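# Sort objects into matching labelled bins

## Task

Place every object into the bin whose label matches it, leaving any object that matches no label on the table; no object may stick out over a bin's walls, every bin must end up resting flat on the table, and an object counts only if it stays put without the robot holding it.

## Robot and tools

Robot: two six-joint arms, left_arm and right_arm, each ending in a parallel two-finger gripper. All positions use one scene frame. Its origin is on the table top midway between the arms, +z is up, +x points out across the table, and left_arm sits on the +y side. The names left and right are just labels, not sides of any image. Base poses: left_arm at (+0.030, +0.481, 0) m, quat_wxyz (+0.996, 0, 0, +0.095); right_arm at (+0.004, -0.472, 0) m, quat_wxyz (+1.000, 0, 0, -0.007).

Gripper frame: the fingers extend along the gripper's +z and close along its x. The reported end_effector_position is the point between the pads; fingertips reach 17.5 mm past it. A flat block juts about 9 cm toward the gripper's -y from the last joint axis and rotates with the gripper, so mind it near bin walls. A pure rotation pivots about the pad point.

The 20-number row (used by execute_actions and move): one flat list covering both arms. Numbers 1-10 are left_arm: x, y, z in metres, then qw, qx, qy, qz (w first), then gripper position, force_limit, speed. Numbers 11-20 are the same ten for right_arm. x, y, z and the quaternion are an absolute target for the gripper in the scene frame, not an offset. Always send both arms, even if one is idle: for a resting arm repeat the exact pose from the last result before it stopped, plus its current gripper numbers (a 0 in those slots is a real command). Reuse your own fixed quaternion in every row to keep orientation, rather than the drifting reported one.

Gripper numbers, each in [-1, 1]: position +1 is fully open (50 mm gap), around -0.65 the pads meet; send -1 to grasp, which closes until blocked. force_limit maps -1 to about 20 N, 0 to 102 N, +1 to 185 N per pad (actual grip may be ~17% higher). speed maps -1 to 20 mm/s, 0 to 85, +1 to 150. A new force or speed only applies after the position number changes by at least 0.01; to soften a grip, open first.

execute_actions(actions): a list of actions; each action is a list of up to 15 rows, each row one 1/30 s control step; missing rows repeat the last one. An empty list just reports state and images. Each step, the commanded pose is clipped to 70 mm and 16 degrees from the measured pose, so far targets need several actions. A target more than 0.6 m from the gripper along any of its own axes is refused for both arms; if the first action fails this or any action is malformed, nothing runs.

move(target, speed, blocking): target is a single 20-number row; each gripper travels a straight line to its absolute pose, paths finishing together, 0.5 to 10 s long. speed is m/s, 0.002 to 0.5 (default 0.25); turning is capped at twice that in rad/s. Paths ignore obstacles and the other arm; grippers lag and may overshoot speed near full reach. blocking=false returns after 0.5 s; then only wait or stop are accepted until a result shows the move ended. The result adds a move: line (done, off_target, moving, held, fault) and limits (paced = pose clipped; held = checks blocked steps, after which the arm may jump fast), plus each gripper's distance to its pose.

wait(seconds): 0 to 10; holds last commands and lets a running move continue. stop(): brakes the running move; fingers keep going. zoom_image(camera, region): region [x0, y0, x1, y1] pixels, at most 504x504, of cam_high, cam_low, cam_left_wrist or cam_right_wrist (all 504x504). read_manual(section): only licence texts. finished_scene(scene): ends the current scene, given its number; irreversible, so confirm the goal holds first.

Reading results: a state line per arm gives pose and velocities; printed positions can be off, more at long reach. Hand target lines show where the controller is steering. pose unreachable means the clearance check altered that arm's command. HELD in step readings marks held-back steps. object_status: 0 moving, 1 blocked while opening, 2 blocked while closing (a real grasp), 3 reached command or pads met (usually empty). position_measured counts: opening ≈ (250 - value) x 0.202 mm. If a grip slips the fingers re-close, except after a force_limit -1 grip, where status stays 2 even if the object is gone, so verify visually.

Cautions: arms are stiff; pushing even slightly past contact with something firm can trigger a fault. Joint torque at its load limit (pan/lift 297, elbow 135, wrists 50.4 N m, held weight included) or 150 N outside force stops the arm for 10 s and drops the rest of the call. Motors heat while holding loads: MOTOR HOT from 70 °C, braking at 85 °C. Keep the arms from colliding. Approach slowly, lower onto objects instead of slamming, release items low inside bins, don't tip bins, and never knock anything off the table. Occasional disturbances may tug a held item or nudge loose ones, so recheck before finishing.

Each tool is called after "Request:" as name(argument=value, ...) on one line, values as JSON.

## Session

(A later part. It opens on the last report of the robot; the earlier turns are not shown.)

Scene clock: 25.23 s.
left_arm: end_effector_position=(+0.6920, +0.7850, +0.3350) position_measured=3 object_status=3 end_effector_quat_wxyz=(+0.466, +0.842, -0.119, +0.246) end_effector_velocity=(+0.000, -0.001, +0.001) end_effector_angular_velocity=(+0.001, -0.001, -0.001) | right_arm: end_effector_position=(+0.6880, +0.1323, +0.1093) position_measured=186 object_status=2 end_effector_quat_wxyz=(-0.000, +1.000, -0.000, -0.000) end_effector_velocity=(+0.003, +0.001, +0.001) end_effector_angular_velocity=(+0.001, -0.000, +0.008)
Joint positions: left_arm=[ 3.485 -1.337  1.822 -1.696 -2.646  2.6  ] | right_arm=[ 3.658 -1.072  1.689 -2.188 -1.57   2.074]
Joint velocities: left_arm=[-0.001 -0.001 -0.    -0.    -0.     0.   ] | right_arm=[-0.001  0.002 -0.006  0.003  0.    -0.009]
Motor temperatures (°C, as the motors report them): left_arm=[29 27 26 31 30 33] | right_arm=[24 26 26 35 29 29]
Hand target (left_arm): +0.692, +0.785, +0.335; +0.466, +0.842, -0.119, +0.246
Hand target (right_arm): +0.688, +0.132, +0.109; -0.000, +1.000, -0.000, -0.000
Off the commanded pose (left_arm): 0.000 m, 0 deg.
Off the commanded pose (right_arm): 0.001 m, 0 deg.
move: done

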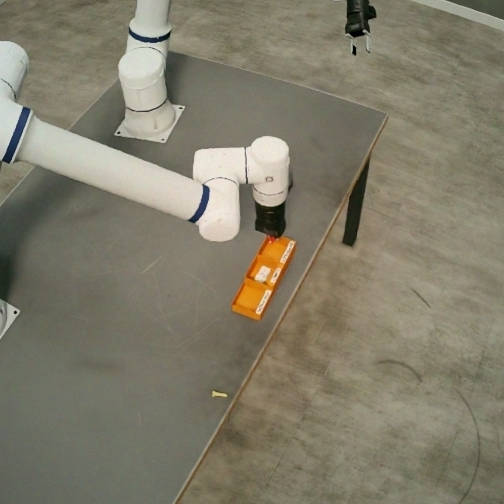

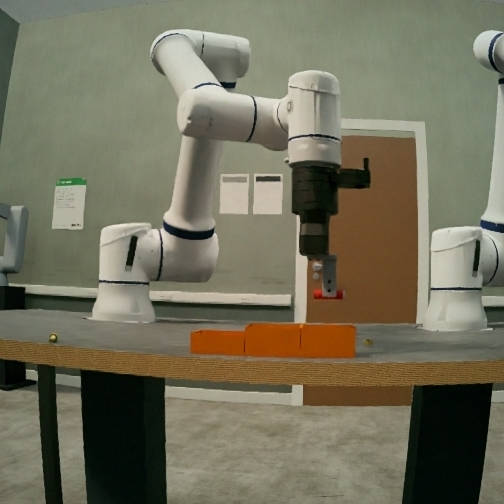

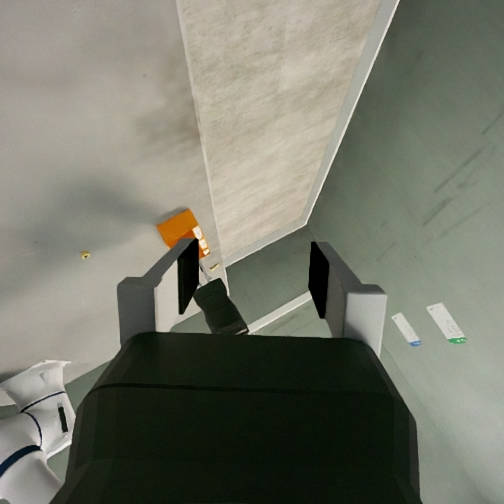

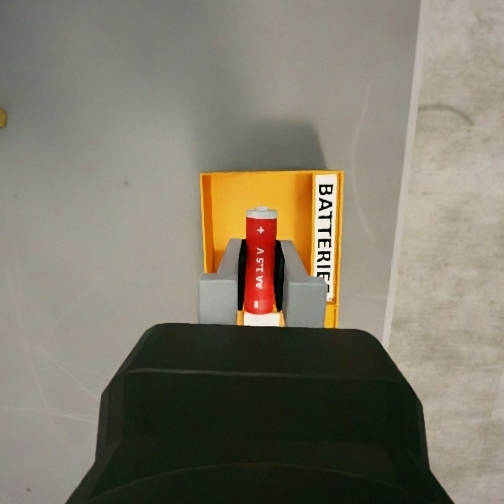

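Request:
move(target=[0.692,0.785,0.335,0.466,0.842,-0.119,0.246,1,0,0,0.688,0.132,0.029,0,1,0,0,-1,-0.6,0], speed=0.15)

Request:
execute_actions(actions=[[[0.692,0.785,0.335,0.466,0.842,-0.119,0.246,1,0,0,0.688,0.132,0.029,0,1,0,0,0.2,-0.6,0]]])

Request:
move(target=[0.692,0.785,0.335,0.466,0.842,-0.119,0.246,1,0,0,0.688,0.132,0.1,0,1,0,0,0.2,-0.6,0])

Scene clock: 26.47 s.
left_arm: end_effector_position=(+0.6920, +0.7850, +0.3350) position_measured=3 object_status=3 end_effector_quat_wxyz=(+0.466, +0.842, -0.119, +0.246) end_effector_velocity=(+0.000, -0.000, +0.001) end_effector_angular_velocity=(+0.001, -0.001, -0.001) | right_arm: end_effector_position=(+0.6878, +0.1318, +0.0293) position_measured=186 object_status=2 end_effector_quat_wxyz=(-0.000, +1.000, -0.000, +0.000) end_effector_velocity=(-0.001, -0.000, -0.002) end_effector_angular_velocity=(+0.000, +0.002, -0.001)
Joint positions: left_arm=[ 3.485 -1.337  1.822 -1.696 -2.646  2.6  ] | right_arm=[ 3.658 -0.99   1.728 -2.309 -1.571  2.073]
Joint velocities: left_arm=[-0.    -0.001 -0.     0.     0.     0.001] | right_arm=[-0.     0.002  0.002 -0.003  0.001  0.   ]
Motor temperatures (°C, as the motors report them): left_arm=[29 27 26 31 30 33] | right_arm=[24 26 26 35 29 29]
Hand target (left_arm): +0.692, +0.785, +0.335; +0.466, +0.842, -0.119, +0.246
Hand target (right_arm): +0.688, +0.132, +0.029; +0.000, +1.000, +0.000, -0.000
Off the commanded pose (left_arm): 0.000 m, 0 deg.
Off the commanded pose (right_arm): 0.000 m, 0 deg.
move: done

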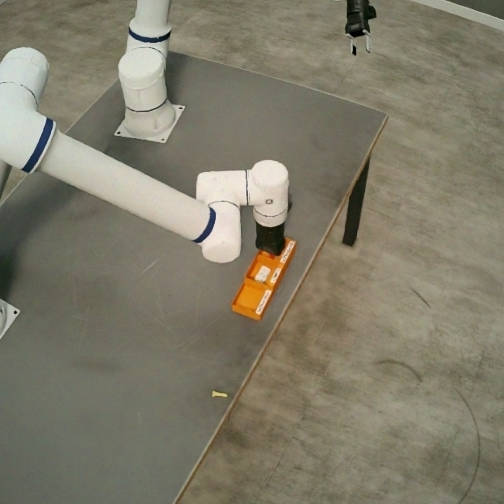

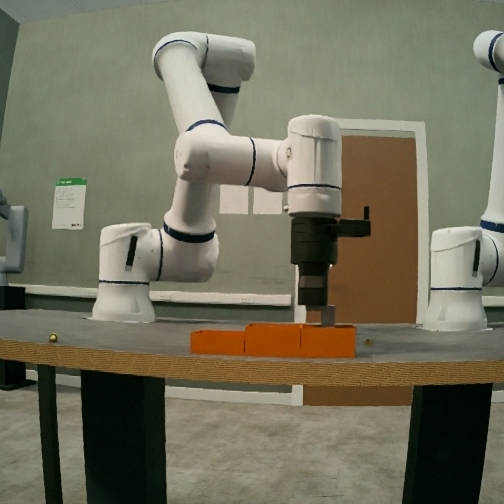

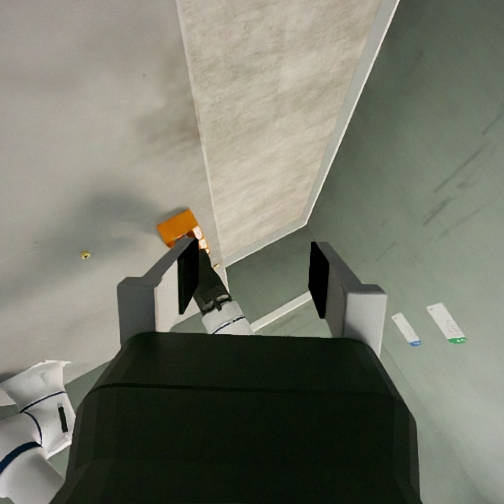

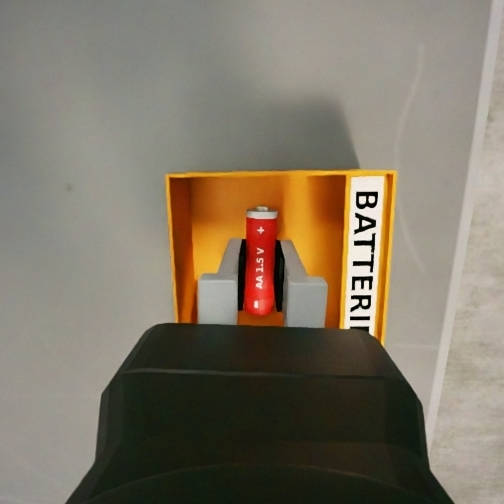

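Scene clock: 26.97 s.
left_arm: end_effector_position=(+0.6920, +0.7850, +0.3350) position_measured=3 object_status=3 end_effector_quat_wxyz=(+0.466, +0.842, -0.119, +0.246) end_effector_velocity=(-0.000, +0.000, +0.002) end_effector_angular_velocity=(+0.001, -0.002, +0.001) | right_arm: end_effector_position=(+0.6880, +0.1320, +0.0290) position_measured=123 object_status=3 end_effector_quat_wxyz=(+0.000, +1.000, -0.000, -0.000) end_effector_velocity=(-0.002, +0.002, -0.001) end_effector_angular_velocity=(+0.000, +0.001, +0.003)
Joint positions: left_arm=[ 3.485 -1.337  1.822 -1.696 -2.646  2.6  ] | right_arm=[ 3.658 -0.989  1.728 -2.31  -1.571  2.073]
Joint velocities: left_arm=[ 0.001 -0.002  0.    -0.001 -0.    -0.001] | right_arm=[ 0.003  0.001  0.    -0.001  0.001  0.   ]
Motor temperatures (°C, as the motors report them): left_arm=[29 27 26 31 30 33] | right_arm=[24 26 26 35 29 29]
Hand target (left_arm): +0.692, +0.785, +0.335; +0.466, +0.842, -0.119, +0.246
Hand target (right_arm): +0.688, +0.132, +0.029; +0.000, +1.000, +0.000, +0.000
Off the commanded pose (left_arm): 0.000 m, 0 deg.
Off the commanded pose (right_arm): 0.000 m, 0 deg.
Step readings (end_effector_position):
0: left_arm (+0.6920, +0.7850, +0.3350) | right_arm (+0.6878, +0.1318, +0.0293)
1: left_arm (+0.6920, +0.7850, +0.3350) | right_arm (+0.6878, +0.1318, +0.0292)
2: left_arm (+0.6920, +0.7850, +0.3350) | right_arm (+0.6878, +0.1318, +0.0291)
4: left_arm (+0.6920, +0.7850, +0.3350) | right_arm (+0.6878, +0.1318, +0.0289)
8: left_arm (+0.6920, +0.7850, +0.3350) | right_arm (+0.6878, +0.1318, +0.0288)
15: end_effector_position above

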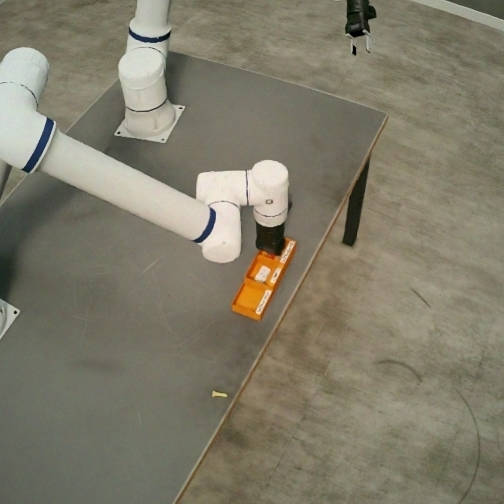

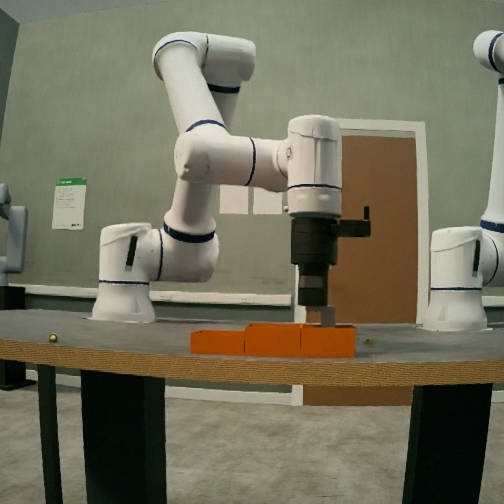

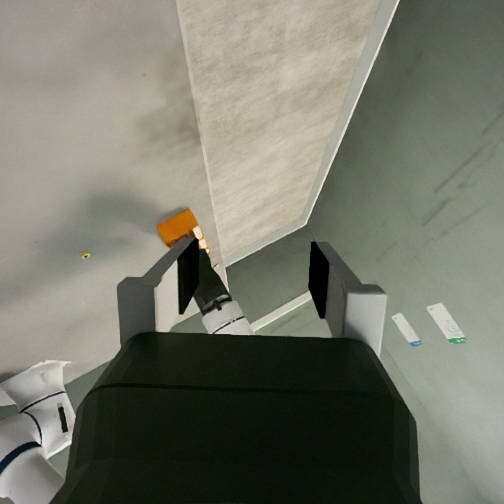

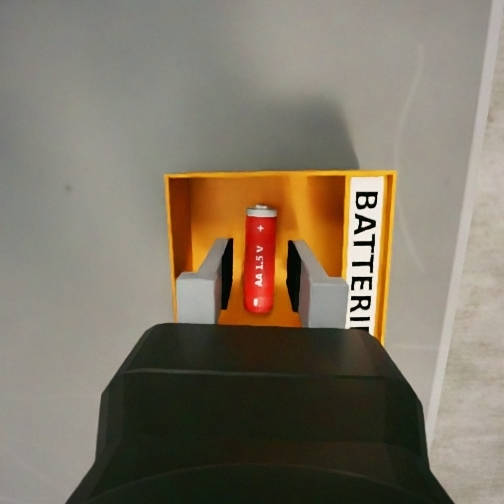

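Scene clock: 27.87 s.
left_arm: end_effector_position=(+0.6920, +0.7850, +0.3350) position_measured=3 object_status=3 end_effector_quat_wxyz=(+0.466, +0.842, -0.119, +0.246) end_effector_velocity=(-0.001, +0.001, +0.001) end_effector_angular_velocity=(+0.000, -0.001, +0.002) | right_arm: end_effector_position=(+0.6882, +0.1321, +0.0997) position_measured=123 object_status=3 end_effector_quat_wxyz=(+0.000, +1.000, -0.000, -0.000) end_effector_velocity=(-0.001, +0.000, +0.001) end_effector_angular_velocity=(-0.001, +0.002, -0.000)
Joint positions: left_arm=[ 3.485 -1.337  1.822 -1.696 -2.646  2.6  ] | right_arm=[ 3.658 -1.062  1.694 -2.202 -1.571  2.074]
Joint velocities: left_arm=[ 0.002 -0.001  0.    -0.    -0.    -0.   ] | right_arm=[ 0.001 -0.001 -0.001  0.003  0.     0.001]
Motor temperatures (°C, as the motors report them): left_arm=[29 27 26 31 30 33] | right_arm=[24 26 26 35 29 29]
Hand target (left_arm): +0.692, +0.785, +0.335; +0.466, +0.842, -0.119, +0.246
Hand target (right_arm): +0.688, +0.132, +0.100; -0.000, +1.000, -0.000, +0.000
Off the commanded pose (left_arm): 0.000 m, 0 deg.
Off the commanded pose (right_arm): 0.000 m, 0 deg.
move: done

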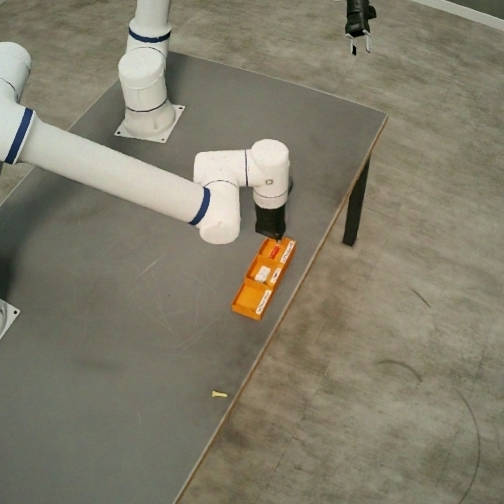

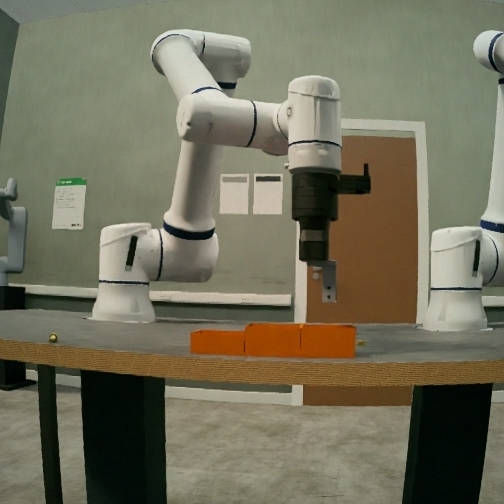

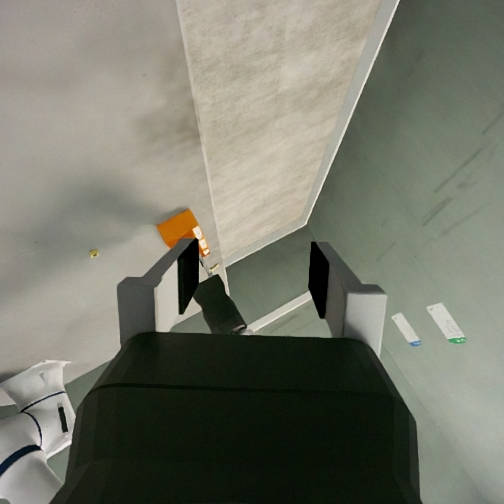

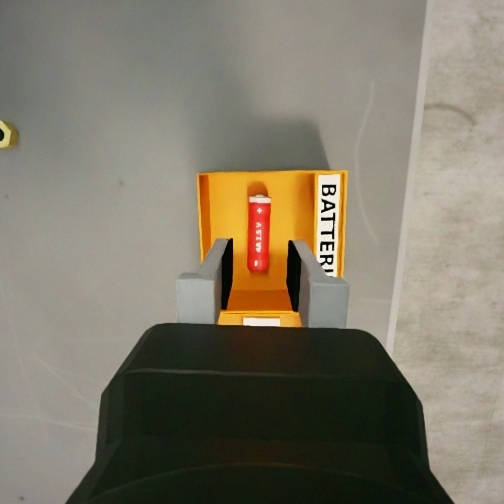

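Request:
finished_scene(scene=1)

The scene is finished: the task was done.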